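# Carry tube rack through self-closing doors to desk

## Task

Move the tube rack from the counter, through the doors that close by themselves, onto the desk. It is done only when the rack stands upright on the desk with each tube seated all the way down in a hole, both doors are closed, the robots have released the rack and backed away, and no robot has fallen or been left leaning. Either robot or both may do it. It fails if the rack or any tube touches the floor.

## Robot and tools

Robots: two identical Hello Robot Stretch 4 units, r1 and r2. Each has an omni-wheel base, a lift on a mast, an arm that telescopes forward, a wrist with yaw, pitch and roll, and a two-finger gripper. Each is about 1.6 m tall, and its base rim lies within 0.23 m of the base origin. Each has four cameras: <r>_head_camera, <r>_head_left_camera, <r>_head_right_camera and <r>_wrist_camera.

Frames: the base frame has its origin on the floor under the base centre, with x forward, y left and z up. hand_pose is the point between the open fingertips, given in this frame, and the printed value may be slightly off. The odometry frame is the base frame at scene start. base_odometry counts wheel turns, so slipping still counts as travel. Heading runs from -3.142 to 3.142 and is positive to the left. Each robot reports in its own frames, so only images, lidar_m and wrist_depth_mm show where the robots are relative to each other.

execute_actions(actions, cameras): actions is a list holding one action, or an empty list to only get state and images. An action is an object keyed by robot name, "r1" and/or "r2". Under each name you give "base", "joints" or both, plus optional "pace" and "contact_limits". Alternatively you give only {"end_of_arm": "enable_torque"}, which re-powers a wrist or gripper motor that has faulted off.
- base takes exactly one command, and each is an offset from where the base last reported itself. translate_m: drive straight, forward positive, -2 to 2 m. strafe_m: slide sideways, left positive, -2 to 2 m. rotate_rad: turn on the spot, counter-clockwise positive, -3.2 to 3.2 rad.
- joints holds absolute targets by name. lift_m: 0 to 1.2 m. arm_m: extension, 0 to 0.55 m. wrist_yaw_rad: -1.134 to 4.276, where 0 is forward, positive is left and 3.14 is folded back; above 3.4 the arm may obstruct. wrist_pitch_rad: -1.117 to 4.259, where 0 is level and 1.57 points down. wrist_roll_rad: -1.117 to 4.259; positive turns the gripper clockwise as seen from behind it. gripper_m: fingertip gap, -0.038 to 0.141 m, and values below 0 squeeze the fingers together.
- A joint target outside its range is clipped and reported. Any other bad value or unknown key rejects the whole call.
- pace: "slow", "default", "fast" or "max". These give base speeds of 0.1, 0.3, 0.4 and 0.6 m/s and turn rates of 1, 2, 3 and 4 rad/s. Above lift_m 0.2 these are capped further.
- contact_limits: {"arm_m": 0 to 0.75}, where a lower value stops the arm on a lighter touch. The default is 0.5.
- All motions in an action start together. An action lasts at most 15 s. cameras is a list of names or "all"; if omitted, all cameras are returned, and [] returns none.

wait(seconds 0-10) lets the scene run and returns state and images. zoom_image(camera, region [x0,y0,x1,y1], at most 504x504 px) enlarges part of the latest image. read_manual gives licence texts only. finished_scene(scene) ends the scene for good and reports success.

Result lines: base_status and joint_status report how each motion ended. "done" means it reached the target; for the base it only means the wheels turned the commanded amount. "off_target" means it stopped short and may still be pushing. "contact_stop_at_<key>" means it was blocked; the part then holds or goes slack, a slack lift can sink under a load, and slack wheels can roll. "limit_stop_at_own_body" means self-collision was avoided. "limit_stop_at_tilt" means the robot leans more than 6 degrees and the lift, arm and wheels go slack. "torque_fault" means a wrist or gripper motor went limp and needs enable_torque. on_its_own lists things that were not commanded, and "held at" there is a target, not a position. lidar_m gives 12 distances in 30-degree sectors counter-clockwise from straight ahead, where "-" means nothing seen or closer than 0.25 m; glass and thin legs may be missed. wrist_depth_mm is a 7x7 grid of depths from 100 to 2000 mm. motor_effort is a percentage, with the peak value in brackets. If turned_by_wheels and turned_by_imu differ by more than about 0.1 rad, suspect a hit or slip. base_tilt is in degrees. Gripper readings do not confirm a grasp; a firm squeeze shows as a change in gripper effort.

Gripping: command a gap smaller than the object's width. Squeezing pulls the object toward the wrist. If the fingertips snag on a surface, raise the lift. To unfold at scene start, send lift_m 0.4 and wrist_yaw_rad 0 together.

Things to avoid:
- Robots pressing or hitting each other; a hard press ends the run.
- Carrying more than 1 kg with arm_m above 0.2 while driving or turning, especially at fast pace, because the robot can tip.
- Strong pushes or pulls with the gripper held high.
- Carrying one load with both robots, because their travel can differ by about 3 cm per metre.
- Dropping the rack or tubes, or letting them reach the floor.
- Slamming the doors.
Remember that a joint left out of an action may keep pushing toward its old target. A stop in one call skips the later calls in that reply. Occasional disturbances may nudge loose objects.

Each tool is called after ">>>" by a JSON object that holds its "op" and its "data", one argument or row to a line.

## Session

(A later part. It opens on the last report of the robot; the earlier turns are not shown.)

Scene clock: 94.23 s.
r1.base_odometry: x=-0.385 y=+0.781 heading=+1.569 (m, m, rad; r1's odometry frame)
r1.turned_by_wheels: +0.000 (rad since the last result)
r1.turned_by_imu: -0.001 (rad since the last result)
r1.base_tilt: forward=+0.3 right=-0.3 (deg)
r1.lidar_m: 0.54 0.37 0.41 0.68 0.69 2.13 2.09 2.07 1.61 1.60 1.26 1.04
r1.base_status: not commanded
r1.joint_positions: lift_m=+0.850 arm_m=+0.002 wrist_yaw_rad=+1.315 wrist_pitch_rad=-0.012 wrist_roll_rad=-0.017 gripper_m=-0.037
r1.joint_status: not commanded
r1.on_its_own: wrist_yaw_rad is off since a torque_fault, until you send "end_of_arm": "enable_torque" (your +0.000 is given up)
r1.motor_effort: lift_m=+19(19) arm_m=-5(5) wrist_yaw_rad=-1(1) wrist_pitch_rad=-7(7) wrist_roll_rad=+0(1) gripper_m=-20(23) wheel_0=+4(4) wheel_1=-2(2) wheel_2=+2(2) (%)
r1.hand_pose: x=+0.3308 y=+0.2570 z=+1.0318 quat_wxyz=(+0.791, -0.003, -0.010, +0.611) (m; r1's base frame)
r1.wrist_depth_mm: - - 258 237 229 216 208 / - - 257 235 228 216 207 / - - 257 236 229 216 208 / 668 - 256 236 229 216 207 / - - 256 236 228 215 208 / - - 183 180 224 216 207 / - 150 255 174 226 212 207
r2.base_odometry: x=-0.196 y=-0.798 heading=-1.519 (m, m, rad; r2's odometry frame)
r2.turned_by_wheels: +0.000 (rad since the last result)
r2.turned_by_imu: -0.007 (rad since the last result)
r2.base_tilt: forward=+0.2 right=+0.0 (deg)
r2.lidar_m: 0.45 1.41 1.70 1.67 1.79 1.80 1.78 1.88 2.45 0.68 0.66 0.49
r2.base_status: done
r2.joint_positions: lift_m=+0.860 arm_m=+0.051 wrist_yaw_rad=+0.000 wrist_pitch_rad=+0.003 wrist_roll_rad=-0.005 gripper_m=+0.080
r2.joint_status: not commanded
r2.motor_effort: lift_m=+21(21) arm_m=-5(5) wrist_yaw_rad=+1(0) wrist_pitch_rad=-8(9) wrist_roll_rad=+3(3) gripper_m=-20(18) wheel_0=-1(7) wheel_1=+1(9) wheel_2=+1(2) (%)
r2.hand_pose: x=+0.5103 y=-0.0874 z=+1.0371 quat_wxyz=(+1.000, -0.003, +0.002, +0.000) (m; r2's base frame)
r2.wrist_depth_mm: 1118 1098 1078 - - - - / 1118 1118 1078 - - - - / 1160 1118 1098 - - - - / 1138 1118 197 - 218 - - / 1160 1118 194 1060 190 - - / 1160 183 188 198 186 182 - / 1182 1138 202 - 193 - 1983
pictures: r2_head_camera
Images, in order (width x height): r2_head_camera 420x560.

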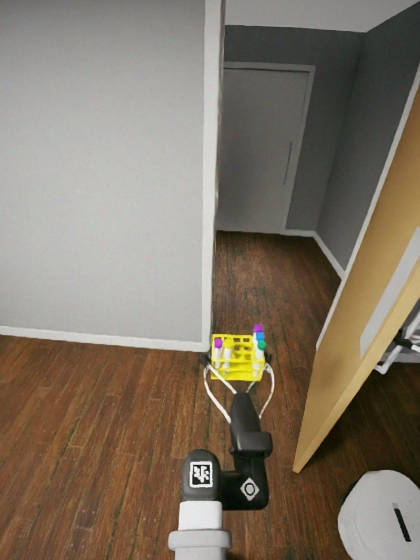

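>>> {"op": "execute_actions", "data": {
  "actions": [
    {"r1":{"base":{"strafe_m":-0.15},"pace":"slow"},"r2":{"base":{"translate_m":0.55}}}
  ],
  "cameras": []
}}

>>> {"op": "execute_actions", "data": {
  "actions": [
    {"r2":{"base":{"strafe_m":-0.36},"pace":"slow"}}
  ],
  "cameras": ["r2_head_left_camera","r2_head_camera"]
}}

Scene clock: 99.07 s.
r1.base_odometry: x=-0.235 y=+0.780 heading=+1.569 (m, m, rad; r1's odometry frame)
r1.turned_by_wheels: +0.000 (rad since the last result)
r1.turned_by_imu: -0.001 (rad since the last result)
r1.base_tilt: forward=+0.3 right=-0.3 (deg)
r1.lidar_m: 0.65 0.35 0.37 0.82 2.68 2.16 2.10 1.86 1.46 1.44 1.27 1.01
r1.base_status: done
r1.joint_positions: lift_m=+0.850 arm_m=+0.002 wrist_yaw_rad=+1.530 wrist_pitch_rad=-0.012 wrist_roll_rad=-0.017 gripper_m=-0.037
r1.joint_status: not commanded
r1.on_its_own: wrist_yaw_rad is off since a torque_fault, until you send "end_of_arm": "enable_torque" (your +0.000 is given up)
r1.motor_effort: lift_m=+19(19) arm_m=-5(5) wrist_yaw_rad=-2(1) wrist_pitch_rad=-7(7) wrist_roll_rad=-1(0) gripper_m=-23(25) wheel_0=+4(10) wheel_1=-2(3) wheel_2=+2(0) (%)
r1.hand_pose: x=+0.2724 y=+0.2847 z=+1.0318 quat_wxyz=(+0.721, -0.002, -0.010, +0.693) (m; r1's base frame)
r1.wrist_depth_mm: - - 262 236 228 213 202 / - - 260 235 226 212 202 / - - 260 235 227 211 202 / - - 262 236 227 212 202 / - - 260 235 226 211 202 / - - 185 180 222 211 203 / - 150 258 175 226 208 202
r2.base_odometry: x=-0.168 y=-1.348 heading=-1.519 (m, m, rad; r2's odometry frame)
r2.turned_by_wheels: +0.000 (rad since the last result)
r2.turned_by_imu: -0.005 (rad since the last result)
r2.base_tilt: forward=+0.2 right=-0.1 (deg)
r2.lidar_m: 0.46 0.85 1.25 1.60 1.74 2.36 2.32 2.48 0.81 0.60 0.71 0.48
r2.base_status: done
r2.joint_positions: lift_m=+0.860 arm_m=+0.051 wrist_yaw_rad=+0.000 wrist_pitch_rad=+0.003 wrist_roll_rad=-0.005 gripper_m=+0.080
r2.joint_status: not commanded
r2.motor_effort: lift_m=+21(21) arm_m=-4(5) wrist_yaw_rad=+1(0) wrist_pitch_rad=-8(9) wrist_roll_rad=+2(3) gripper_m=-17(21) wheel_0=-1(5) wheel_1=+2(3) wheel_2=+1(8) (%)
r2.hand_pose: x=+0.5103 y=-0.0874 z=+1.0371 quat_wxyz=(+1.000, -0.003, +0.002, +0.000) (m; r2's base frame)
r2.wrist_depth_mm: 549 539 530 - - - - / 554 544 535 - - - - / 559 549 530 - - - - / 564 549 196 - 216 - - / 569 554 194 521 189 - - / 569 183 187 198 185 182 - / 569 564 202 - 192 - 1983
pictures: none
No camera images: the call's "cameras" was empty. Leave "cameras" out to get every camera's image.

Scene clock: 103.80 s.
r1.base_odometry: x=-0.235 y=+0.780 heading=+1.569 (m, m, rad; r1's odometry frame)
r1.turned_by_wheels: +0.000 (rad since the last result)
r1.turned_by_imu: -0.002 (rad since the last result)
r1.base_tilt: forward=+0.2 right=-0.3 (deg)
r1.lidar_m: 0.64 0.34 0.36 0.48 2.70 2.15 2.12 1.89 1.47 1.46 1.28 1.00
r1.base_status: not commanded
r1.joint_positions: lift_m=+0.850 arm_m=+0.002 wrist_yaw_rad=+1.530 wrist_pitch_rad=-0.012 wrist_roll_rad=-0.017 gripper_m=-0.037
r1.joint_status: not commanded
r1.on_its_own: wrist_yaw_rad is off since a torque_fault, until you send "end_of_arm": "enable_torque" (your +0.000 is given up)
r1.motor_effort: lift_m=+19(19) arm_m=-5(5) wrist_yaw_rad=+0(1) wrist_pitch_rad=-6(7) wrist_roll_rad=-1(1) gripper_m=-19(23) wheel_0=+4(4) wheel_1=-2(2) wheel_2=+1(1) (%)
r1.hand_pose: x=+0.2724 y=+0.2847 z=+1.0318 quat_wxyz=(+0.721, -0.002, -0.010, +0.693) (m; r1's base frame)
r1.wrist_depth_mm: - - 262 236 225 212 202 / - - 260 236 228 212 203 / - - 260 235 226 212 202 / - - 259 235 227 212 203 / - - 260 235 227 212 202 / - - 183 179 221 211 202 / - 150 258 175 224 207 202
r2.base_odometry: x=-0.527 y=-1.366 heading=-1.519 (m, m, rad; r2's odometry frame)
r2.turned_by_wheels: +0.000 (rad since the last result)
r2.turned_by_imu: -0.004 (rad since the last result)
r2.base_tilt: forward=+0.2 right=-0.1 (deg)
r2.lidar_m: 0.46 0.83 1.18 1.97 2.11 2.39 2.35 2.50 0.25 0.25 0.28 0.47
r2.base_status: done
r2.joint_positions: lift_m=+0.860 arm_m=+0.051 wrist_yaw_rad=+0.000 wrist_pitch_rad=+0.003 wrist_roll_rad=-0.005 gripper_m=+0.080
r2.joint_status: not commanded
r2.motor_effort: lift_m=+21(21) arm_m=-5(5) wrist_yaw_rad=+2(1) wrist_pitch_rad=-8(8) wrist_roll_rad=+3(3) gripper_m=-21(20) wheel_0=-1(5) wheel_1=+0(5) wheel_2=+0(1) (%)
r2.hand_pose: x=+0.5103 y=-0.0874 z=+1.0371 quat_wxyz=(+1.000, -0.003, +0.002, +0.000) (m; r2's base frame)
r2.wrist_depth_mm: 559 1863 - - - - 1618 / 554 1808 - - - - 1618 / 549 1863 - - - - 1661 / 549 1863 198 - - - 1661 / 539 1756 193 - 190 - 1661 / 539 183 188 197 186 182 1661 / 539 1756 202 - 193 - 1618
pictures: r2_head_camera, r2_head_left_camera
Images, in order (width x height): r2_head_camera 420x560, r2_head_left_camera 420x672.

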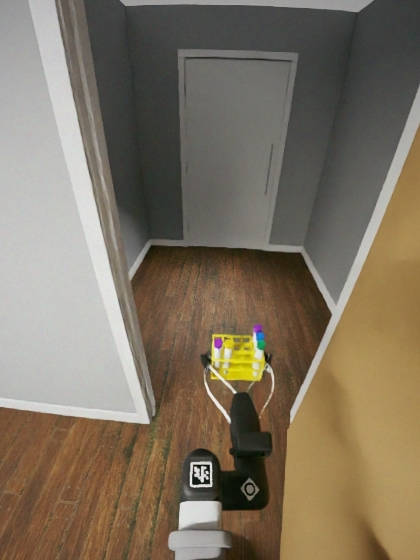

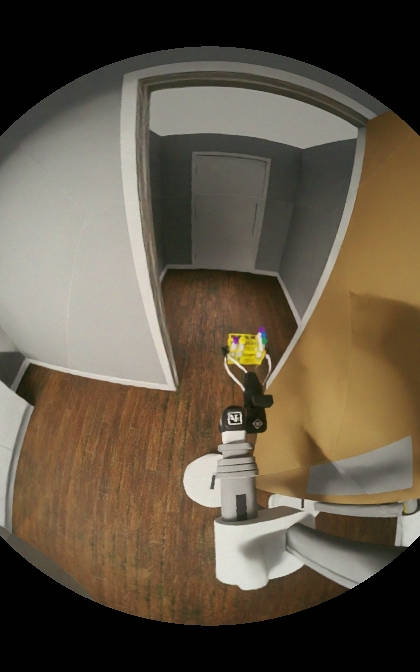

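>>> {"op": "execute_actions", "data": {
  "actions": [
    {"r2":{"base":{"strafe_m":0.08},"pace":"slow"}}
  ],
  "cameras": []
}}

>>> {"op": "execute_actions", "data": {
  "actions": [
    {"r2":{"base":{"translate_m":1.5}}}
  ],
  "cameras": []
}}

>>> {"op": "execute_actions", "data": {
  "actions": [
    {"r2":{"joints":{"wrist_yaw_rad":3.1,"arm_m":0.0},"pace":"slow"},"r1":{"joints":{"gripper_m":0.1}}}
  ],
  "cameras": ["r2_head_left_camera","r2_head_camera"]
}}

Scene clock: 107.47 s.
r1.base_odometry: x=-0.235 y=+0.780 heading=+1.569 (m, m, rad; r1's odometry frame)
r1.turned_by_wheels: +0.000 (rad since the last result)
r1.turned_by_imu: -0.001 (rad since the last result)
r1.base_tilt: forward=+0.2 right=-0.3 (deg)
r1.lidar_m: 0.65 0.33 0.37 0.59 2.71 2.14 2.10 1.89 1.47 1.44 1.26 1.01
r1.base_status: not commanded
r1.joint_positions: lift_m=+0.850 arm_m=+0.002 wrist_yaw_rad=+1.530 wrist_pitch_rad=-0.012 wrist_roll_rad=-0.017 gripper_m=-0.037
r1.joint_status: not commanded
r1.on_its_own: wrist_yaw_rad is off since a torque_fault, until you send "end_of_arm": "enable_torque" (your +0.000 is given up)
r1.motor_effort: lift_m=+19(19) arm_m=-5(5) wrist_yaw_rad=-1(1) wrist_pitch_rad=-6(6) wrist_roll_rad=-1(1) gripper_m=-20(22) wheel_0=+4(4) wheel_1=-2(2) wheel_2=+1(2) (%)
r1.hand_pose: x=+0.2724 y=+0.2847 z=+1.0318 quat_wxyz=(+0.721, -0.002, -0.010, +0.693) (m; r1's base frame)
r1.wrist_depth_mm: - - 262 236 226 212 202 / - - 260 236 227 212 202 / - - 259 236 227 212 203 / - - 260 235 226 213 203 / - - 258 236 226 212 202 / - - 184 180 222 211 202 / - 150 257 175 225 208 202
r2.base_odometry: x=-0.447 y=-1.362 heading=-1.519 (m, m, rad; r2's odometry frame)
r2.turned_by_wheels: +0.000 (rad since the last result)
r2.turned_by_imu: -0.001 (rad since the last result)
r2.base_tilt: forward=+0.2 right=-0.1 (deg)
r2.lidar_m: 0.45 0.81 1.20 1.89 2.05 2.40 2.36 2.50 0.54 0.31 0.39 0.49
r2.base_status: done
r2.joint_positions: lift_m=+0.860 arm_m=+0.051 wrist_yaw_rad=+0.000 wrist_pitch_rad=+0.003 wrist_roll_rad=-0.005 gripper_m=+0.080
r2.joint_status: not commanded
r2.motor_effort: lift_m=+21(21) arm_m=-5(5) wrist_yaw_rad=+0(0) wrist_pitch_rad=-9(8) wrist_roll_rad=+3(3) gripper_m=-21(20) wheel_0=+1(3) wheel_1=+0(6) wheel_2=+0(0) (%)
r2.hand_pose: x=+0.5103 y=-0.0874 z=+1.0371 quat_wxyz=(+1.000, -0.003, +0.002, +0.000) (m; r2's base frame)
r2.wrist_depth_mm: 525 1808 - - - - 1756 / 525 654 - - - - 1756 / 521 640 - - - - 1756 / 539 634 197 - 260 - 1756 / 539 574 195 - 190 - 1808 / 549 183 188 198 185 182 1808 / 549 591 202 - 193 - 1756
pictures: none
No camera images: the call's "cameras" was empty. Leave "cameras" out to get every camera's image.

Scene clock: 113.93 s.
r1.base_odometry: x=-0.235 y=+0.780 heading=+1.569 (m, m, rad; r1's odometry frame)
r1.turned_by_wheels: +0.000 (rad since the last result)
r1.turned_by_imu: -0.002 (rad since the last result)
r1.base_tilt: forward=+0.2 right=-0.3 (deg)
r1.lidar_m: 0.62 0.33 0.37 2.62 2.68 2.14 2.11 1.85 1.45 1.46 1.30 1.00
r1.base_status: not commanded
r1.joint_positions: lift_m=+0.850 arm_m=+0.002 wrist_yaw_rad=+1.530 wrist_pitch_rad=-0.012 wrist_roll_rad=-0.017 gripper_m=-0.037
r1.joint_status: not commanded
r1.on_its_own: wrist_yaw_rad is off since a torque_fault, until you send "end_of_arm": "enable_torque" (your +0.000 is given up)
r1.motor_effort: lift_m=+19(19) arm_m=-5(5) wrist_yaw_rad=-2(1) wrist_pitch_rad=-6(7) wrist_roll_rad=+0(0) gripper_m=-22(20) wheel_0=+4(4) wheel_1=-2(2) wheel_2=+2(1) (%)
r1.hand_pose: x=+0.2724 y=+0.2847 z=+1.0318 quat_wxyz=(+0.721, -0.002, -0.010, +0.693) (m; r1's base frame)
r1.wrist_depth_mm: - - 260 235 226 211 201 / - - 262 236 227 213 202 / - - 262 235 227 213 204 / - - 260 235 226 211 202 / - - 259 235 226 212 203 / - - 183 180 221 212 202 / - 150 257 174 226 208 202
r2.base_odometry: x=-0.369 y=-2.860 heading=-1.519 (m, m, rad; r2's odometry frame)
r2.turned_by_wheels: +0.000 (rad since the last result)
r2.turned_by_imu: -0.011 (rad since the last result)
r2.base_tilt: forward=+0.3 right=+0.0 (deg)
r2.lidar_m: 0.47 1.05 0.79 0.77 0.77 0.59 1.46 0.90 0.89 1.27 1.37 0.45
r2.base_status: done
r2.joint_positions: lift_m=+0.860 arm_m=+0.051 wrist_yaw_rad=+0.000 wrist_pitch_rad=+0.003 wrist_roll_rad=-0.005 gripper_m=+0.080
r2.joint_status: not commanded
r2.motor_effort: lift_m=+20(21) arm_m=-5(5) wrist_yaw_rad=-1(0) wrist_pitch_rad=-9(8) wrist_roll_rad=+3(3) gripper_m=-20(18) wheel_0=-1(8) wheel_1=+1(5) wheel_2=+1(9) (%)
r2.hand_pose: x=+0.5103 y=-0.0874 z=+1.0371 quat_wxyz=(+1.000, -0.003, +0.002, +0.000) (m; r2's base frame)
r2.wrist_depth_mm: 1098 1366 1366 1336 1308 1281 1255 / 1078 1366 1336 1336 1281 1308 1281 / 1078 1397 1366 1308 1336 1308 1281 / 1078 1397 196 1336 257 1281 1281 / 1078 1397 194 1336 189 1308 1281 / 1078 184 188 197 185 183 1281 / 1078 1430 202 - 193 1308 1281
pictures: none
No camera images: the call's "cameras" was empty. Leave "cameras" out to get every camera's image.

Scene clock: 116.47 s.
r1.base_odometry: x=-0.235 y=+0.780 heading=+1.569 (m, m, rad; r1's odometry frame)
r1.turned_by_wheels: +0.000 (rad since the last result)
r1.turned_by_imu: -0.001 (rad since the last result)
r1.base_tilt: forward=+0.2 right=-0.3 (deg)
r1.lidar_m: 0.66 0.37 0.36 2.61 2.67 2.15 2.12 1.88 1.46 1.43 1.26 1.00
r1.base_status: not commanded
r1.joint_positions: lift_m=+0.850 arm_m=+0.002 wrist_yaw_rad=+1.670 wrist_pitch_rad=-0.013 wrist_roll_rad=-0.017 gripper_m=+0.100
r1.joint_status: all done
r1.on_its_own: wrist_yaw_rad is off since a torque_fault, until you send "end_of_arm": "enable_torque" (your +0.000 is given up)
r1.motor_effort: lift_m=+19(19) arm_m=-5(5) wrist_yaw_rad=-1(1) wrist_pitch_rad=-6(7) wrist_roll_rad=-1(1) gripper_m=-1(21) wheel_0=+4(4) wheel_1=-2(2) wheel_2=+1(2) (%)
r1.hand_pose: x=+0.2317 y=+0.2957 z=+1.0319 quat_wxyz=(+0.671, -0.001, -0.011, +0.741) (m; r1's base frame)
r1.wrist_depth_mm: - - - 297 252 237 220 / - - - 297 253 237 221 / - - - 297 256 238 222 / - - - 297 253 238 221 / - - - - 253 238 223 / - - - - 197 238 221 / - - - 156 253 231 222
r2.base_odometry: x=-0.369 y=-2.860 heading=-1.519 (m, m, rad; r2's odometry frame)
r2.turned_by_wheels: +0.000 (rad since the last result)
r2.turned_by_imu: -0.001 (rad since the last result)
r2.base_tilt: forward=+0.2 right=+0.0 (deg)
r2.lidar_m: 1.61 1.02 0.80 0.75 0.76 0.58 1.41 0.91 0.89 1.27 1.35 1.65
r2.base_status: not commanded
r2.joint_positions: lift_m=+0.860 arm_m=+0.003 wrist_yaw_rad=+3.090 wrist_pitch_rad=+0.005 wrist_roll_rad=-0.003 gripper_m=+0.080
r2.joint_status: all done
joint sent to its limit — the command would take r2.arm_m past its lower limit, so that joint was sent only as far as its limit.
r2.on_its_own: wrist_yaw_rad is at rest, and its effort (+29) is outside its rest range (-13 to +13)
r2.motor_effort: lift_m=+21(21) arm_m=-5(4) wrist_yaw_rad=+29(29) wrist_pitch_rad=-14(14) wrist_roll_rad=-3(4) gripper_m=-19(17) wheel_0=-1(1) wheel_1=+1(1) wheel_2=+0(1) (%)
r2.hand_pose: x=-0.1093 y=+0.1021 z=+1.0365 quat_wxyz=(+0.026, -0.003, -0.002, +1.000) (m; r2's base frame)
r2.wrist_depth_mm: - 137 - - 683 676 676 / - 128 - - 683 676 676 / 105 137 190 - 676 683 683 / 123 139 198 - 257 683 683 / 917 1182 199 206 195 691 691 / 946 1078 196 193 185 178 691 / 946 1229 216 - 191 691 699
pictures: r2_head_camera, r2_head_left_camera
Images, in order (width x height): r2_head_camera 420x560, r2_head_left_camera 420x672.

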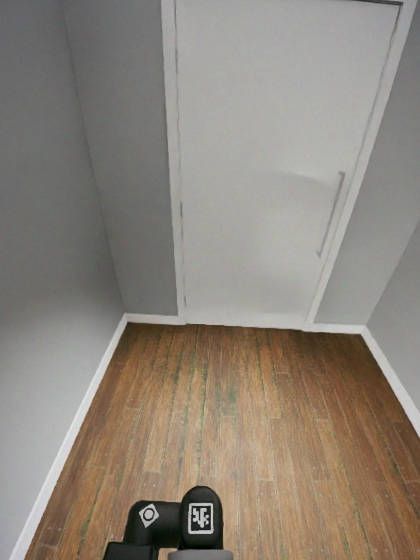

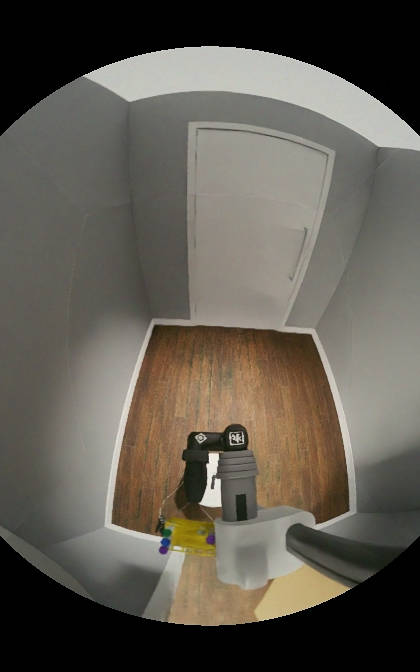

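>>> {"op": "execute_actions", "data": {
  "actions": [
    {"r2":{"base":{"strafe_m":-0.3},"joints":{"wrist_yaw_rad":2.95}}}
  ],
  "cameras": []
}}

>>> {"op": "execute_actions", "data": {
  "actions": [
    {"r2":{"base":{"translate_m":1.25}}}
  ],
  "cameras": []
}}

>>> {"op": "execute_actions", "data": {
  "actions": [
    {"r2":{"base":{"translate_m":0.4},"pace":"slow"}}
  ],
  "cameras": ["r2_head_left_camera"]
}}

Scene clock: 120.30 s.
r1.base_odometry: x=-0.235 y=+0.780 heading=+1.569 (m, m, rad; r1's odometry frame)
r1.turned_by_wheels: +0.000 (rad since the last result)
r1.turned_by_imu: -0.001 (rad since the last result)
r1.base_tilt: forward=+0.2 right=-0.3 (deg)
r1.lidar_m: 0.68 0.40 0.37 2.61 2.70 2.13 2.11 1.89 1.46 1.45 1.25 1.01
r1.base_status: not commanded
r1.joint_positions: lift_m=+0.850 arm_m=+0.002 wrist_yaw_rad=+1.670 wrist_pitch_rad=-0.013 wrist_roll_rad=-0.017 gripper_m=+0.100
r1.joint_status: not commanded
r1.on_its_own: wrist_yaw_rad is off since a torque_fault, until you send "end_of_arm": "enable_torque" (your +0.000 is given up)
r1.motor_effort: lift_m=+19(19) arm_m=-5(5) wrist_yaw_rad=+0(1) wrist_pitch_rad=-7(5) wrist_roll_rad=-1(1) gripper_m=+0(3) wheel_0=+4(4) wheel_1=-2(2) wheel_2=+2(2) (%)
r1.hand_pose: x=+0.2317 y=+0.2957 z=+1.0319 quat_wxyz=(+0.671, -0.001, -0.011, +0.741) (m; r1's base frame)
r1.wrist_depth_mm: - - - 297 253 237 221 / - - - 297 252 239 222 / - - - 297 256 238 222 / - - - 298 252 237 222 / - - - - 253 239 221 / - - - - 198 238 220 / - - - 156 253 231 220
r2.base_odometry: x=-0.669 y=-2.876 heading=-1.519 (m, m, rad; r2's odometry frame)
r2.turned_by_wheels: +0.000 (rad since the last result)
r2.turned_by_imu: -0.003 (rad since the last result)
r2.base_tilt: forward=+0.1 right=-0.1 (deg)
r2.lidar_m: 1.59 1.43 1.10 1.07 0.79 0.75 0.92 0.68 0.91 0.98 1.03 1.51
r2.base_status: done
r2.joint_positions: lift_m=+0.860 arm_m=+0.003 wrist_yaw_rad=+2.950 wrist_pitch_rad=+0.003 wrist_roll_rad=-0.005 gripper_m=+0.080
r2.joint_status: all done
r2.motor_effort: lift_m=+20(21) arm_m=-5(5) wrist_yaw_rad=+0(28) wrist_pitch_rad=-9(14) wrist_roll_rad=+1(3) gripper_m=-21(20) wheel_0=-2(7) wheel_1=+2(8) wheel_2=+0(1) (%)
r2.hand_pose: x=-0.0923 y=+0.1407 z=+1.0371 quat_wxyz=(+0.096, -0.002, -0.002, +0.995) (m; r2's base frame)
r2.wrist_depth_mm: 138 1078 - - - 759 788 / 120 171 - - - 768 788 / 127 168 1430 - 878 778 798 / 139 240 198 - 809 778 798 / 788 991 193 - 190 778 809 / 788 183 188 198 185 183 798 / 788 1025 204 - 193 788 820
pictures: none
No camera images: the call's "cameras" was empty. Leave "cameras" out to get every camera's image.

Scene clock: 125.93 s.
r1.base_odometry: x=-0.235 y=+0.780 heading=+1.569 (m, m, rad; r1's odometry frame)
r1.turned_by_wheels: +0.000 (rad since the last result)
r1.turned_by_imu: -0.002 (rad since the last result)
r1.base_tilt: forward=+0.2 right=-0.2 (deg)
r1.lidar_m: 0.69 0.40 0.37 2.58 2.70 2.14 2.12 1.89 1.45 1.46 1.26 1.01
r1.base_status: not commanded
r1.joint_positions: lift_m=+0.850 arm_m=+0.002 wrist_yaw_rad=+1.670 wrist_pitch_rad=-0.013 wrist_roll_rad=-0.017 gripper_m=+0.100
r1.joint_status: not commanded
r1.on_its_own: wrist_yaw_rad is off since a torque_fault, until you send "end_of_arm": "enable_torque" (your +0.000 is given up)
r1.motor_effort: lift_m=+19(19) arm_m=-5(5) wrist_yaw_rad=-3(1) wrist_pitch_rad=-7(6) wrist_roll_rad=-1(0) gripper_m=-6(2) wheel_0=+4(4) wheel_1=-2(2) wheel_2=+1(2) (%)
r1.hand_pose: x=+0.2317 y=+0.2957 z=+1.0319 quat_wxyz=(+0.671, -0.001, -0.011, +0.741) (m; r1's base frame)
r1.wrist_depth_mm: - - - 297 252 236 221 / - - - 297 253 237 221 / - - - 297 256 237 222 / - - - 296 252 238 222 / - - - - 253 237 221 / - - - - 197 238 221 / - - - 156 253 230 220
r2.base_odometry: x=-0.604 y=-4.124 heading=-1.519 (m, m, rad; r2's odometry frame)
r2.turned_by_wheels: +0.000 (rad since the last result)
r2.turned_by_imu: -0.009 (rad since the last result)
r2.base_tilt: forward=+0.2 right=+0.0 (deg)
r2.lidar_m: 0.33 0.36 0.54 0.97 1.06 1.53 1.88 1.42 1.05 1.03 0.48 0.35
r2.base_status: done
r2.joint_positions: lift_m=+0.860 arm_m=+0.003 wrist_yaw_rad=+2.950 wrist_pitch_rad=+0.003 wrist_roll_rad=-0.005 gripper_m=+0.080
r2.joint_status: not commanded
r2.motor_effort: lift_m=+20(20) arm_m=-5(4) wrist_yaw_rad=-1(0) wrist_pitch_rad=-8(8) wrist_roll_rad=+2(3) gripper_m=-20(18) wheel_0=-1(3) wheel_1=+1(5) wheel_2=+1(8) (%)
r2.hand_pose: x=-0.0923 y=+0.1407 z=+1.0371 quat_wxyz=(+0.096, -0.002, -0.002, +0.995) (m; r2's base frame)
r2.wrist_depth_mm: 138 1863 - 1983 - 1464 1060 / 120 171 - - - 1464 1078 / 127 168 - - - 1464 1078 / 140 240 201 - 218 1499 1098 / 1863 1921 193 - 189 1366 1078 / 1808 183 188 198 185 182 1098 / 1863 1921 204 - 193 1576 1078
pictures: none
No camera images: the call's "cameras" was empty. Leave "cameras" out to get every camera's image.

Scene clock: 129.17 s.
r1.base_odometry: x=-0.235 y=+0.780 heading=+1.569 (m, m, rad; r1's odometry frame)
r1.turned_by_wheels: +0.000 (rad since the last result)
r1.turned_by_imu: -0.001 (rad since the last result)
r1.base_tilt: forward=+0.2 right=-0.3 (deg)
r1.lidar_m: 0.68 0.39 0.38 2.62 2.65 2.13 2.12 1.91 1.49 1.43 1.27 0.99
r1.base_status: not commanded
r1.joint_positions: lift_m=+0.850 arm_m=+0.002 wrist_yaw_rad=+1.670 wrist_pitch_rad=-0.013 wrist_roll_rad=-0.017 gripper_m=+0.100
r1.joint_status: not commanded
r1.on_its_own: wrist_yaw_rad is off since a torque_fault, until you send "end_of_arm": "enable_torque" (your +0.000 is given up)
r1.motor_effort: lift_m=+19(19) arm_m=-5(5) wrist_yaw_rad=+0(1) wrist_pitch_rad=-7(6) wrist_roll_rad=-1(1) gripper_m=-2(2) wheel_0=+4(4) wheel_1=-2(2) wheel_2=+2(2) (%)
r1.hand_pose: x=+0.2317 y=+0.2957 z=+1.0319 quat_wxyz=(+0.671, -0.001, -0.011, +0.741) (m; r1's base frame)
r1.wrist_depth_mm: - - - 297 251 237 221 / - - - 297 252 238 221 / - - - 297 257 238 221 / - - - 298 253 240 222 / - - - - 252 239 221 / - - - - 196 238 223 / - - - 155 252 230 220
r2.base_odometry: x=-0.590 y=-4.294 heading=-1.540 (m, m, rad; r2's odometry frame)
r2.turned_by_wheels: -0.021 (rad since the last result)
r2.turned_by_imu: -0.014 (rad since the last result)
r2.base_tilt: forward=+0.3 right=-0.1 (deg)
r2.lidar_m: - 0.25 0.31 0.96 1.04 1.49 2.05 1.47 1.09 0.50 0.27 0.25
r2.base_status: translate_m contact_stop (by the wheels' count: +0.170 of +0.400)
r2.joint_positions: lift_m=+0.860 arm_m=+0.003 wrist_yaw_rad=+2.950 wrist_pitch_rad=+0.003 wrist_roll_rad=-0.005 gripper_m=+0.080
r2.joint_status: not commanded
r2.on_its_own: the wheels are slack since a contact_stop
r2.motor_effort: lift_m=+19(20) arm_m=-3(4) wrist_yaw_rad=+1(4) wrist_pitch_rad=-9(8) wrist_roll_rad=+3(2) gripper_m=-18(20) wheel_0=+0(20) wheel_1=+0(24) wheel_2=+0(34) (%)
r2.hand_pose: x=-0.0925 y=+0.1408 z=+1.0372 quat_wxyz=(+0.096, -0.002, -0.002, +0.995) (m; r2's base frame)
r2.wrist_depth_mm: 138 1983 - - - 1397 1025 / 120 171 - - - 1430 1042 / 127 167 - - 1983 1430 1060 / 139 240 197 - 218 1464 1060 / 1921 - 193 - 190 1308 1042 / 1983 183 188 196 185 182 1060 / 1983 - 204 - 193 1499 1042
pictures: r2_head_left_camera
Images, in order (width x height): r2_head_left_camera 420x672.

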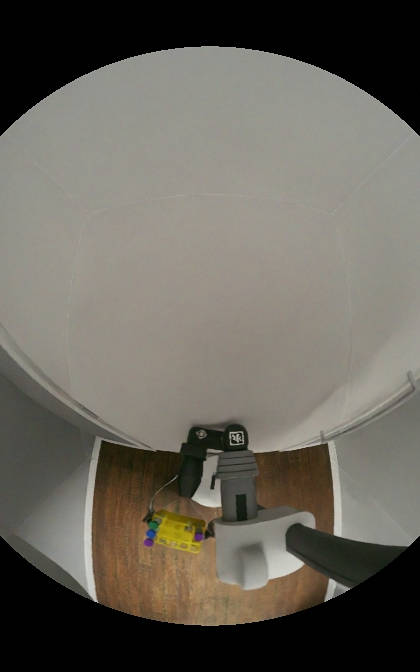

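>>> {"op": "execute_actions", "data": {
  "actions": [
    {"r2":{"base":{"translate_m":-1.3},"pace":"fast"}}
  ],
  "cameras": []
}}

>>> {"op": "execute_actions", "data": {
  "actions": [
    {"r2":{"base":{"strafe_m":0.3}}}
  ],
  "cameras": ["r2_wrist_camera"]
}}

>>> {"op": "execute_actions", "data": {
  "actions": [
    {"r2":{"base":{"translate_m":-1.65}}}
  ],
  "cameras": ["r2_head_right_camera"]
}}

Scene clock: 136.63 s.
r1.base_odometry: x=-0.235 y=+0.780 heading=+1.569 (m, m, rad; r1's odometry frame)
r1.turned_by_wheels: +0.000 (rad since the last result)
r1.turned_by_imu: -0.002 (rad since the last result)
r1.base_tilt: forward=+0.2 right=-0.3 (deg)
r1.lidar_m: 0.65 0.38 0.37 2.60 2.68 2.13 2.11 1.87 1.46 1.44 1.26 0.99
r1.base_status: not commanded
r1.joint_positions: lift_m=+0.850 arm_m=+0.002 wrist_yaw_rad=+1.670 wrist_pitch_rad=-0.013 wrist_roll_rad=-0.017 gripper_m=+0.100
r1.joint_status: not commanded
r1.on_its_own: wrist_yaw_rad is off since a torque_fault, until you send "end_of_arm": "enable_torque" (your +0.000 is given up)
r1.motor_effort: lift_m=+19(19) arm_m=-5(5) wrist_yaw_rad=-3(1) wrist_pitch_rad=-7(6) wrist_roll_rad=+0(1) gripper_m=-3(2) wheel_0=+4(4) wheel_1=-2(2) wheel_2=+2(2) (%)
r1.hand_pose: x=+0.2317 y=+0.2957 z=+1.0319 quat_wxyz=(+0.671, -0.001, -0.011, +0.741) (m; r1's base frame)
r1.wrist_depth_mm: - - - 298 253 237 220 / - - - 298 253 238 221 / - - - 297 257 238 222 / - - - 298 254 238 220 / - - - - 252 236 222 / - - - - 196 238 221 / - - - 155 252 230 220
r2.base_odometry: x=-0.630 y=-2.995 heading=-1.540 (m, m, rad; r2's odometry frame)
r2.turned_by_wheels: +0.000 (rad since the last result)
r2.turned_by_imu: +0.004 (rad since the last result)
r2.base_tilt: forward=+0.2 right=-0.1 (deg)
r2.lidar_m: 1.49 1.40 1.06 1.04 0.96 0.81 1.03 0.80 1.04 1.00 1.07 1.49
r2.base_status: done
r2.joint_positions: lift_m=+0.860 arm_m=+0.003 wrist_yaw_rad=+2.950 wrist_pitch_rad=+0.003 wrist_roll_rad=-0.005 gripper_m=+0.080
r2.joint_status: not commanded
r2.motor_effort: lift_m=+18(19) arm_m=-3(3) wrist_yaw_rad=+1(0) wrist_pitch_rad=-9(9) wrist_roll_rad=+1(3) gripper_m=-18(19) wheel_0=+2(5) wheel_1=+1(6) wheel_2=-1(10) (%)
r2.hand_pose: x=-0.0925 y=+0.1408 z=+1.0372 quat_wxyz=(+0.096, -0.002, -0.002, +0.995) (m; r2's base frame)
r2.wrist_depth_mm: 138 1205 - - 891 878 917 / 120 171 - - 904 878 917 / 127 167 1618 - 878 904 917 / 139 240 200 - 217 904 931 / 878 1098 192 - 190 904 931 / 878 183 188 196 185 182 931 / 854 1138 204 - 193 917 946
pictures: none
No camera images: the call's "cameras" was empty. Leave "cameras" out to get every camera's image.

Scene clock: 138.97 s.
r1.base_odometry: x=-0.235 y=+0.780 heading=+1.569 (m, m, rad; r1's odometry frame)
r1.turned_by_wheels: +0.000 (rad since the last result)
r1.turned_by_imu: -0.001 (rad since the last result)
r1.base_tilt: forward=+0.2 right=-0.3 (deg)
r1.lidar_m: 0.69 0.40 0.37 2.60 2.68 2.15 2.11 1.88 1.44 1.43 1.26 1.01
r1.base_status: not commanded
r1.joint_positions: lift_m=+0.850 arm_m=+0.002 wrist_yaw_rad=+1.670 wrist_pitch_rad=-0.013 wrist_roll_rad=-0.017 gripper_m=+0.100
r1.joint_status: not commanded
r1.on_its_own: wrist_yaw_rad is off since a torque_fault, until you send "end_of_arm": "enable_torque" (your +0.000 is given up)
r1.motor_effort: lift_m=+19(19) arm_m=-5(5) wrist_yaw_rad=+0(1) wrist_pitch_rad=-6(6) wrist_roll_rad=-1(1) gripper_m=-4(0) wheel_0=+4(4) wheel_1=-2(2) wheel_2=+1(1) (%)
r1.hand_pose: x=+0.2317 y=+0.2957 z=+1.0319 quat_wxyz=(+0.671, -0.001, -0.011, +0.741) (m; r1's base frame)
r1.wrist_depth_mm: - - - 298 252 236 221 / - - - 296 252 236 220 / - - - 297 257 237 222 / - - - 298 254 237 222 / - - - - 254 238 222 / - - - - 196 237 222 / - - - 155 252 231 221
r2.base_odometry: x=-0.330 y=-2.985 heading=-1.540 (m, m, rad; r2's odometry frame)
r2.turned_by_wheels: +0.000 (rad since the last result)
r2.turned_by_imu: +0.000 (rad since the last result)
r2.base_tilt: forward=+0.2 right=-0.1 (deg)
r2.lidar_m: 1.50 0.99 0.75 0.73 0.78 0.68 0.69 0.97 1.02 1.30 1.39 1.53
r2.base_status: done
r2.joint_positions: lift_m=+0.860 arm_m=+0.003 wrist_yaw_rad=+2.950 wrist_pitch_rad=+0.003 wrist_roll_rad=-0.005 gripper_m=+0.080
r2.joint_status: not commanded
r2.motor_effort: lift_m=+19(19) arm_m=-3(3) wrist_yaw_rad=+1(1) wrist_pitch_rad=-9(10) wrist_roll_rad=+3(2) gripper_m=-20(17) wheel_0=+1(9) wheel_1=-1(8) wheel_2=-1(1) (%)
r2.hand_pose: x=-0.0925 y=+0.1408 z=+1.0372 quat_wxyz=(+0.096, -0.002, -0.002, +0.995) (m; r2's base frame)
r2.wrist_depth_mm: 138 - - 820 831 866 778 / 120 171 - 831 854 866 788 / 127 168 - 820 842 878 788 / 139 240 195 820 257 878 788 / 1160 1499 193 262 190 878 809 / 1138 183 187 196 185 183 798 / 1160 1576 204 - 193 891 798
pictures: r2_wrist_camera
Images, in order (width x height): r2_wrist_camera 616x392.

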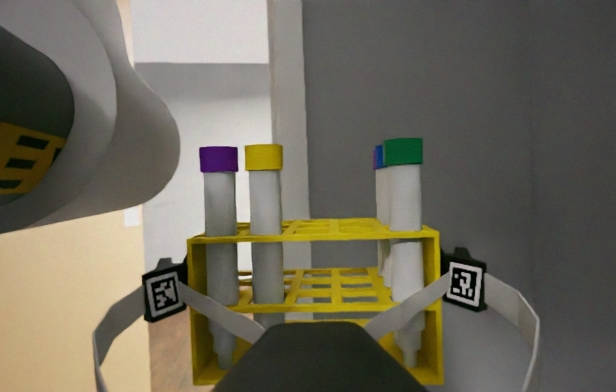

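Scene clock: 143.47 s.
r1.base_odometry: x=-0.235 y=+0.780 heading=+1.569 (m, m, rad; r1's odometry frame)
r1.turned_by_wheels: +0.000 (rad since the last result)
r1.turned_by_imu: -0.001 (rad since the last result)
r1.base_tilt: forward=+0.3 right=-0.3 (deg)
r1.lidar_m: 0.68 0.38 0.38 2.61 2.68 2.14 2.11 1.88 1.46 1.45 1.24 1.00
r1.base_status: not commanded
r1.joint_positions: lift_m=+0.850 arm_m=+0.002 wrist_yaw_rad=+1.670 wrist_pitch_rad=-0.013 wrist_roll_rad=-0.017 gripper_m=+0.100
r1.joint_status: not commanded
r1.on_its_own: wrist_yaw_rad is off since a torque_fault, until you send "end_of_arm": "enable_torque" (your +0.000 is given up)
r1.motor_effort: lift_m=+19(19) arm_m=-5(5) wrist_yaw_rad=-2(1) wrist_pitch_rad=-7(7) wrist_roll_rad=-1(1) gripper_m=+1(2) wheel_0=+4(4) wheel_1=-2(2) wheel_2=+1(1) (%)
r1.hand_pose: x=+0.2317 y=+0.2957 z=+1.0319 quat_wxyz=(+0.671, -0.001, -0.011, +0.741) (m; r1's base frame)
r1.wrist_depth_mm: - - - 297 252 237 220 / - - - 297 253 238 222 / - - - 297 257 238 222 / - - - 297 253 238 222 / - - - - 254 238 221 / - - - - 196 237 221 / - - - 156 252 232 220
r2.base_odometry: x=-0.417 y=-2.295 heading=-2.163 (m, m, rad; r2's odometry frame)
r2.turned_by_wheels: -0.623 (rad since the last result)
r2.turned_by_imu: -0.683 (rad since the last result)
r2.base_tilt: forward=+0.2 right=-0.1 (deg)
r2.lidar_m: 1.59 2.19 1.35 0.90 0.25 0.25 3.51 3.25 0.69 0.57 0.57 1.23
r2.base_status: translate_m contact_stop (by the wheels' count: -0.674 of -1.650)
r2.joint_positions: lift_m=+0.860 arm_m=+0.003 wrist_yaw_rad=+2.950 wrist_pitch_rad=+0.003 wrist_roll_rad=-0.006 gripper_m=+0.080
r2.joint_status: not commanded
r2.on_its_own: the wheels are slack since a contact_stop
r2.motor_effort: lift_m=+18(19) arm_m=-4(5) wrist_yaw_rad=+0(91) wrist_pitch_rad=-8(22) wrist_roll_rad=+4(2) gripper_m=-28(25) wheel_0=+0(33) wheel_1=+0(4) wheel_2=+0(20) (%)
r2.hand_pose: x=-0.0925 y=+0.1408 z=+1.0372 quat_wxyz=(+0.096, -0.002, -0.003, +0.995) (m; r2's base frame)
r2.wrist_depth_mm: 138 - - 315 310 500 691 / 120 171 - 317 312 496 691 / 127 167 - 319 289 496 691 / 139 241 182 322 174 496 691 / - - 182 215 151 466 699 / - 177 177 202 149 180 691 / - - 189 - 138 492 699
pictures: r2_head_right_camera
Images, in order (width x height): r2_head_right_camera 420x672.

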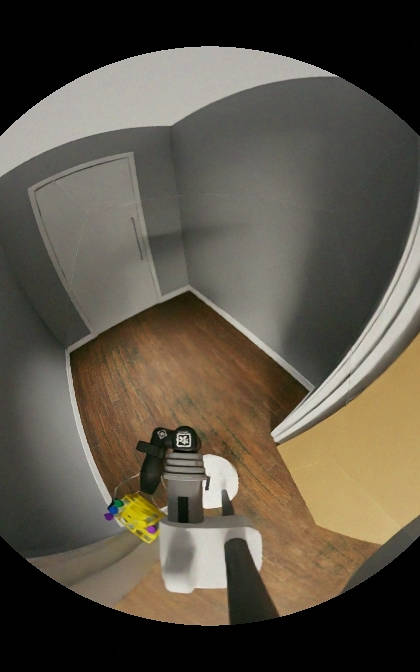

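>>> {"op": "execute_actions", "data": {
  "actions": [
    {"r2":{"base":{"translate_m":0.2},"pace":"slow"}}
  ],
  "cameras": []
}}

>>> {"op": "execute_actions", "data": {
  "actions": [
    {"r2":{"base":{"rotate_rad":0.7},"joints":{"wrist_yaw_rad":0},"pace":"slow"}}
  ],
  "cameras": ["r2_head_right_camera","r2_wrist_camera"]
}}

Scene clock: 148.27 s.
r1.base_odometry: x=-0.235 y=+0.780 heading=+1.569 (m, m, rad; r1's odometry frame)
r1.turned_by_wheels: +0.000 (rad since the last result)
r1.turned_by_imu: -0.002 (rad since the last result)
r1.base_tilt: forward=+0.3 right=-0.3 (deg)
r1.lidar_m: 0.69 0.39 0.37 2.61 2.67 2.15 2.11 1.91 1.46 1.43 1.27 1.01
r1.base_status: not commanded
r1.joint_positions: lift_m=+0.850 arm_m=+0.002 wrist_yaw_rad=+1.670 wrist_pitch_rad=-0.013 wrist_roll_rad=-0.017 gripper_m=+0.100
r1.joint_status: not commanded
r1.on_its_own: wrist_yaw_rad is off since a torque_fault, until you send "end_of_arm": "enable_torque" (your +0.000 is given up)
r1.motor_effort: lift_m=+19(19) arm_m=-5(5) wrist_yaw_rad=-1(1) wrist_pitch_rad=-6(6) wrist_roll_rad=-1(1) gripper_m=-5(0) wheel_0=+4(4) wheel_1=-2(2) wheel_2=+2(2) (%)
r1.hand_pose: x=+0.2317 y=+0.2957 z=+1.0319 quat_wxyz=(+0.671, -0.001, -0.011, +0.741) (m; r1's base frame)
r1.wrist_depth_mm: - - - 297 252 237 220 / - - - 297 254 238 221 / - - - 297 257 236 222 / - - - 297 254 239 224 / - - - - 253 239 221 / - - - - 197 238 223 / - - - 155 253 230 221
r2.base_odometry: x=-0.529 y=-2.461 heading=-2.162 (m, m, rad; r2's odometry frame)
r2.turned_by_wheels: +0.000 (rad since the last result)
r2.turned_by_imu: -0.003 (rad since the last result)
r2.base_tilt: forward=+0.1 right=-0.1 (deg)
r2.lidar_m: 1.44 2.02 1.53 1.03 0.94 0.37 0.44 3.41 0.63 0.51 0.51 1.12
r2.base_status: done
r2.joint_positions: lift_m=+0.860 arm_m=+0.003 wrist_yaw_rad=+2.950 wrist_pitch_rad=+0.003 wrist_roll_rad=-0.006 gripper_m=+0.080
r2.joint_status: not commanded
r2.motor_effort: lift_m=+18(19) arm_m=-4(3) wrist_yaw_rad=+0(0) wrist_pitch_rad=-8(8) wrist_roll_rad=+5(5) gripper_m=-25(21) wheel_0=+2(6) wheel_1=+1(4) wheel_2=-2(6) (%)
r2.hand_pose: x=-0.0925 y=+0.1408 z=+1.0372 quat_wxyz=(+0.096, -0.002, -0.003, +0.995) (m; r2's base frame)
r2.wrist_depth_mm: 138 - - 504 647 866 788 / 120 170 - 500 647 866 798 / 127 167 - 504 564 878 788 / 139 239 181 508 173 878 798 / - - 182 215 150 854 809 / - 178 175 202 148 180 778 / - - 189 - 138 904 809
pictures: none
No camera images: the call's "cameras" was empty. Leave "cameras" out to get every camera's image.

Scene clock: 150.73 s.
r1.base_odometry: x=-0.235 y=+0.780 heading=+1.569 (m, m, rad; r1's odometry frame)
r1.turned_by_wheels: +0.000 (rad since the last result)
r1.turned_by_imu: -0.001 (rad since the last result)
r1.base_tilt: forward=+0.2 right=-0.3 (deg)
r1.lidar_m: 0.67 0.38 0.37 2.62 2.69 2.15 2.11 1.89 1.47 1.45 1.26 1.01
r1.base_status: not commanded
r1.joint_positions: lift_m=+0.850 arm_m=+0.002 wrist_yaw_rad=+1.670 wrist_pitch_rad=-0.013 wrist_roll_rad=-0.017 gripper_m=+0.100
r1.joint_status: not commanded
r1.on_its_own: wrist_yaw_rad is off since a torque_fault, until you send "end_of_arm": "enable_torque" (your +0.000 is given up)
r1.motor_effort: lift_m=+19(19) arm_m=-5(5) wrist_yaw_rad=+2(1) wrist_pitch_rad=-7(6) wrist_roll_rad=-1(1) gripper_m=-3(2) wheel_0=+4(4) wheel_1=-2(2) wheel_2=+2(1) (%)
r1.hand_pose: x=+0.2317 y=+0.2957 z=+1.0319 quat_wxyz=(+0.671, -0.001, -0.011, +0.741) (m; r1's base frame)
r1.wrist_depth_mm: - - - 296 253 237 220 / - - - 298 252 238 222 / - - - 296 257 239 222 / - - - 298 253 238 222 / - - - - 253 238 222 / - - - - 197 238 220 / - - - 156 252 231 220
r2.base_odometry: x=-0.529 y=-2.461 heading=-1.463 (m, m, rad; r2's odometry frame)
r2.turned_by_wheels: +0.700 (rad since the last result)
r2.turned_by_imu: +0.714 (rad since the last result)
r2.base_tilt: forward=+0.5 right=-0.1 (deg)
r2.lidar_m: 0.41 1.26 0.97 0.53 0.38 3.49 0.88 0.57 0.51 1.01 1.15 0.37
r2.base_status: done
r2.joint_positions: lift_m=+0.860 arm_m=+0.003 wrist_yaw_rad=+0.000 wrist_pitch_rad=+0.003 wrist_roll_rad=-0.006 gripper_m=+0.080
r2.joint_status: all done
r2.motor_effort: lift_m=+19(18) arm_m=-4(4) wrist_yaw_rad=+0(8) wrist_pitch_rad=-8(8) wrist_roll_rad=+4(4) gripper_m=-27(26) wheel_0=-1(5) wheel_1=+0(5) wheel_2=-1(7) (%)
r2.hand_pose: x=+0.4626 y=-0.0873 z=+1.0372 quat_wxyz=(+1.000, -0.003, +0.002, +0.000) (m; r2's base frame)
r2.wrist_depth_mm: 1308 1863 1808 1756 1708 1708 1661 / 1281 1863 1808 1808 1756 1661 1708 / 1281 1808 1808 1756 1708 1708 1661 / 1255 1808 182 1808 172 1708 1661 / 1281 1576 183 215 150 1708 1708 / 1255 178 176 202 148 181 1537 / 1205 1661 189 - 138 1756 1661
pictures: r2_head_right_camera, r2_wrist_camera
Images, in order (width x height): r2_head_right_camera 420x672, r2_wrist_camera 616x392.

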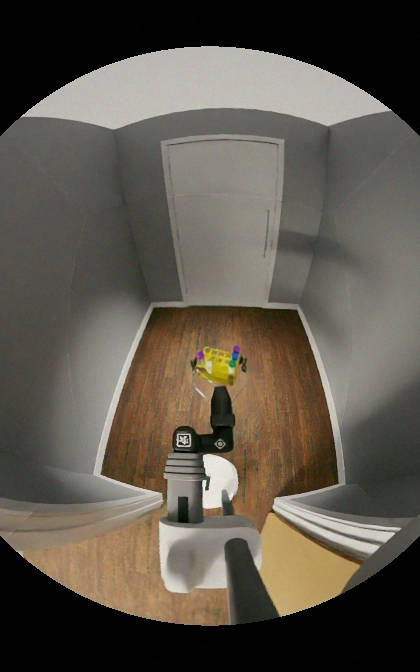

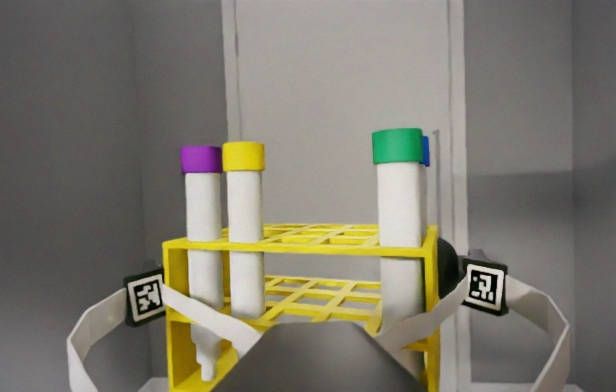

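>>> {"op": "execute_actions", "data": {
  "actions": [
    {"r2":{"base":{"strafe_m":-0.06},"pace":"slow"}}
  ],
  "cameras": []
}}

>>> {"op": "execute_actions", "data": {
  "actions": [
    {"r2":{"base":{"translate_m":-1.05},"pace":"slow"}}
  ],
  "cameras": ["r2_head_right_camera","r1_head_left_camera"]
}}

Scene clock: 153.57 s.
r1.base_odometry: x=-0.235 y=+0.780 heading=+1.569 (m, m, rad; r1's odometry frame)
r1.turned_by_wheels: +0.000 (rad since the last result)
r1.turned_by_imu: -0.001 (rad since the last result)
r1.base_tilt: forward=+0.2 right=-0.3 (deg)
r1.lidar_m: 0.69 0.39 0.36 2.62 2.70 2.15 2.12 1.89 1.45 1.46 1.23 1.01
r1.base_status: not commanded
r1.joint_positions: lift_m=+0.850 arm_m=+0.002 wrist_yaw_rad=+1.670 wrist_pitch_rad=-0.013 wrist_roll_rad=-0.017 gripper_m=+0.100
r1.joint_status: not commanded
r1.on_its_own: wrist_yaw_rad is off since a torque_fault, until you send "end_of_arm": "enable_torque" (your +0.000 is given up)
r1.motor_effort: lift_m=+19(19) arm_m=-5(5) wrist_yaw_rad=-1(1) wrist_pitch_rad=-6(6) wrist_roll_rad=-1(1) gripper_m=-2(1) wheel_0=+4(4) wheel_1=-2(2) wheel_2=+1(1) (%)
r1.hand_pose: x=+0.2317 y=+0.2957 z=+1.0319 quat_wxyz=(+0.671, -0.001, -0.011, +0.741) (m; r1's base frame)
r1.wrist_depth_mm: - - - 297 253 237 220 / - - - 297 253 238 221 / - - - 297 256 238 221 / - - - 298 253 239 221 / - - - - 254 239 222 / - - - - 196 238 221 / - - - 155 252 231 220
r2.base_odometry: x=-0.588 y=-2.467 heading=-1.462 (m, m, rad; r2's odometry frame)
r2.turned_by_wheels: +0.000 (rad since the last result)
r2.turned_by_imu: -0.001 (rad since the last result)
r2.base_tilt: forward=+0.1 right=-0.1 (deg)
r2.lidar_m: 0.39 1.35 1.03 0.49 0.44 3.26 0.79 0.49 0.45 1.03 1.11 0.40
r2.base_status: done
r2.joint_positions: lift_m=+0.860 arm_m=+0.003 wrist_yaw_rad=+0.000 wrist_pitch_rad=+0.003 wrist_roll_rad=-0.006 gripper_m=+0.080
r2.joint_status: not commanded
r2.motor_effort: lift_m=+19(19) arm_m=-4(3) wrist_yaw_rad=-1(1) wrist_pitch_rad=-9(8) wrist_roll_rad=+4(4) gripper_m=-23(26) wheel_0=+2(6) wheel_1=+1(6) wheel_2=+1(2) (%)
r2.hand_pose: x=+0.4626 y=-0.0874 z=+1.0372 quat_wxyz=(+1.000, -0.003, +0.002, +0.000) (m; r2's base frame)
r2.wrist_depth_mm: 1366 1808 1808 1756 1756 1708 1576 / 1366 1863 1756 1808 1708 1708 1576 / 1366 1808 1808 1808 1708 1708 1618 / 1336 1808 182 1808 172 1708 1576 / 1336 1661 182 215 151 1661 1618 / 1336 177 177 202 148 181 1464 / 1281 1756 189 - 138 1756 1576
pictures: none
No camera images: the call's "cameras" was empty. Leave "cameras" out to get every camera's image.

action 0: r2: "base": translate_m = -1.05 would last too long for one action: at the pace "slow" translate_m can be at most 0.766 in either direction: name a faster pace, or command the rest in another action

>>> {"op": "execute_actions", "data": {
  "actions": [
    {"r2":{"base":{"translate_m":-1.05}}}
  ],
  "cameras": ["r2_head_right_camera","r1_head_left_camera"]
}}

Scene clock: 159.87 s.
r1.base_odometry: x=-0.235 y=+0.780 heading=+1.568 (m, m, rad; r1's odometry frame)
r1.turned_by_wheels: -0.001 (rad since the last result)
r1.turned_by_imu: -0.153 (rad since the last result)
r1.base_tilt: forward=+0.2 right=-0.2 (deg)
r1.lidar_m: 0.92 0.41 0.30 0.39 2.76 2.25 2.15 2.11 1.47 1.40 1.40 1.01
r1.base_status: not commanded
r1.joint_positions: lift_m=+0.850 arm_m=+0.002 wrist_yaw_rad=+1.764 wrist_pitch_rad=-0.014 wrist_roll_rad=-0.017 gripper_m=+0.100
r1.joint_status: not commanded
r1.on_its_own: wrist_yaw_rad is off since a torque_fault, until you send "end_of_arm": "enable_torque" (your +0.000 is given up)
r1.motor_effort: lift_m=+19(19) arm_m=-1(5) wrist_yaw_rad=-2(1) wrist_pitch_rad=-1(22) wrist_roll_rad=-1(1) gripper_m=+0(0) wheel_0=-9(20) wheel_1=+2(7) wheel_2=-4(12) (%)
r1.hand_pose: x=+0.2029 y=+0.2999 z=+1.0324 quat_wxyz=(+0.636, +0.000, -0.011, +0.772) (m; r1's base frame)
r1.wrist_depth_mm: - - 178 235 220 207 198 / - - 178 234 220 208 199 / - - 252 235 220 208 199 / - - 250 234 220 206 198 / - - 251 234 219 207 198 / - - 181 190 216 207 198 / - - 249 227 215 205 198
r2.base_odometry: x=-0.702 y=-1.424 heading=-1.462 (m, m, rad; r2's odometry frame)
r2.turned_by_wheels: +0.000 (rad since the last result)
r2.turned_by_imu: +0.003 (rad since the last result)
r2.base_tilt: forward=+0.2 right=-0.2 (deg)
r2.lidar_m: 0.39 0.88 1.15 2.13 2.30 2.45 2.39 2.55 - - 0.25 0.38
r2.base_status: done
r2.joint_positions: lift_m=+0.860 arm_m=+0.003 wrist_yaw_rad=+0.000 wrist_pitch_rad=+0.003 wrist_roll_rad=-0.006 gripper_m=+0.080
r2.joint_status: not commanded
r2.motor_effort: lift_m=+19(18) arm_m=-4(3) wrist_yaw_rad=+0(4) wrist_pitch_rad=-9(10) wrist_roll_rad=+4(3) gripper_m=-26(23) wheel_0=+5(13) wheel_1=-9(21) wheel_2=+5(22) (%)
r2.hand_pose: x=+0.4626 y=-0.0874 z=+1.0372 quat_wxyz=(+1.000, -0.003, +0.002, +0.000) (m; r2's base frame)
r2.wrist_depth_mm: 1499 - - - - - 397 / 1499 - - - - - 397 / 1499 - - - - - 402 / 1464 - 182 - 174 - 407 / 1430 1808 182 215 150 1863 410 / 1430 177 176 202 148 180 362 / 668 1863 189 - 138 - 392
pictures: r1_head_left_camera, r2_head_right_camera
Images, in order (width x height): r1_head_left_camera 420x672, r2_head_right_camera 420x672.

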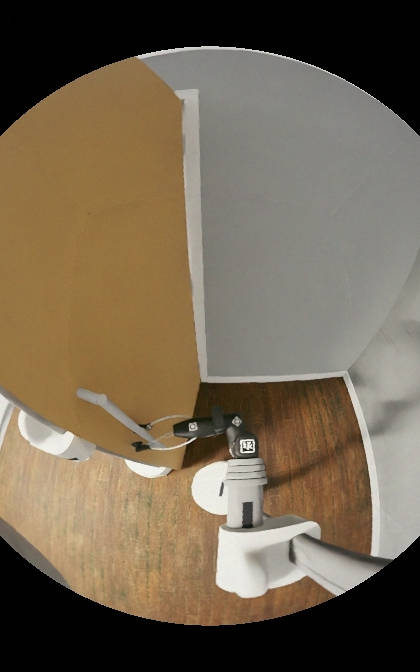

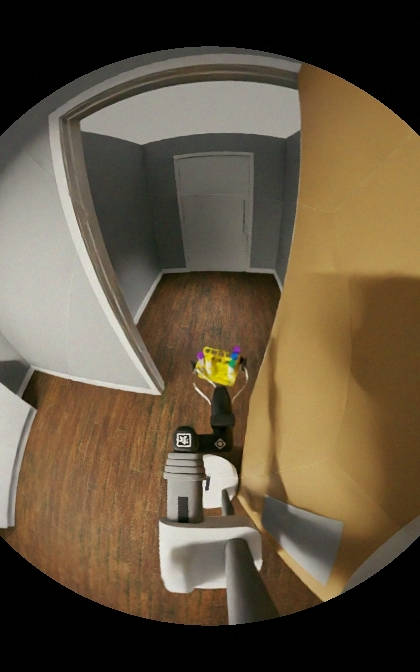

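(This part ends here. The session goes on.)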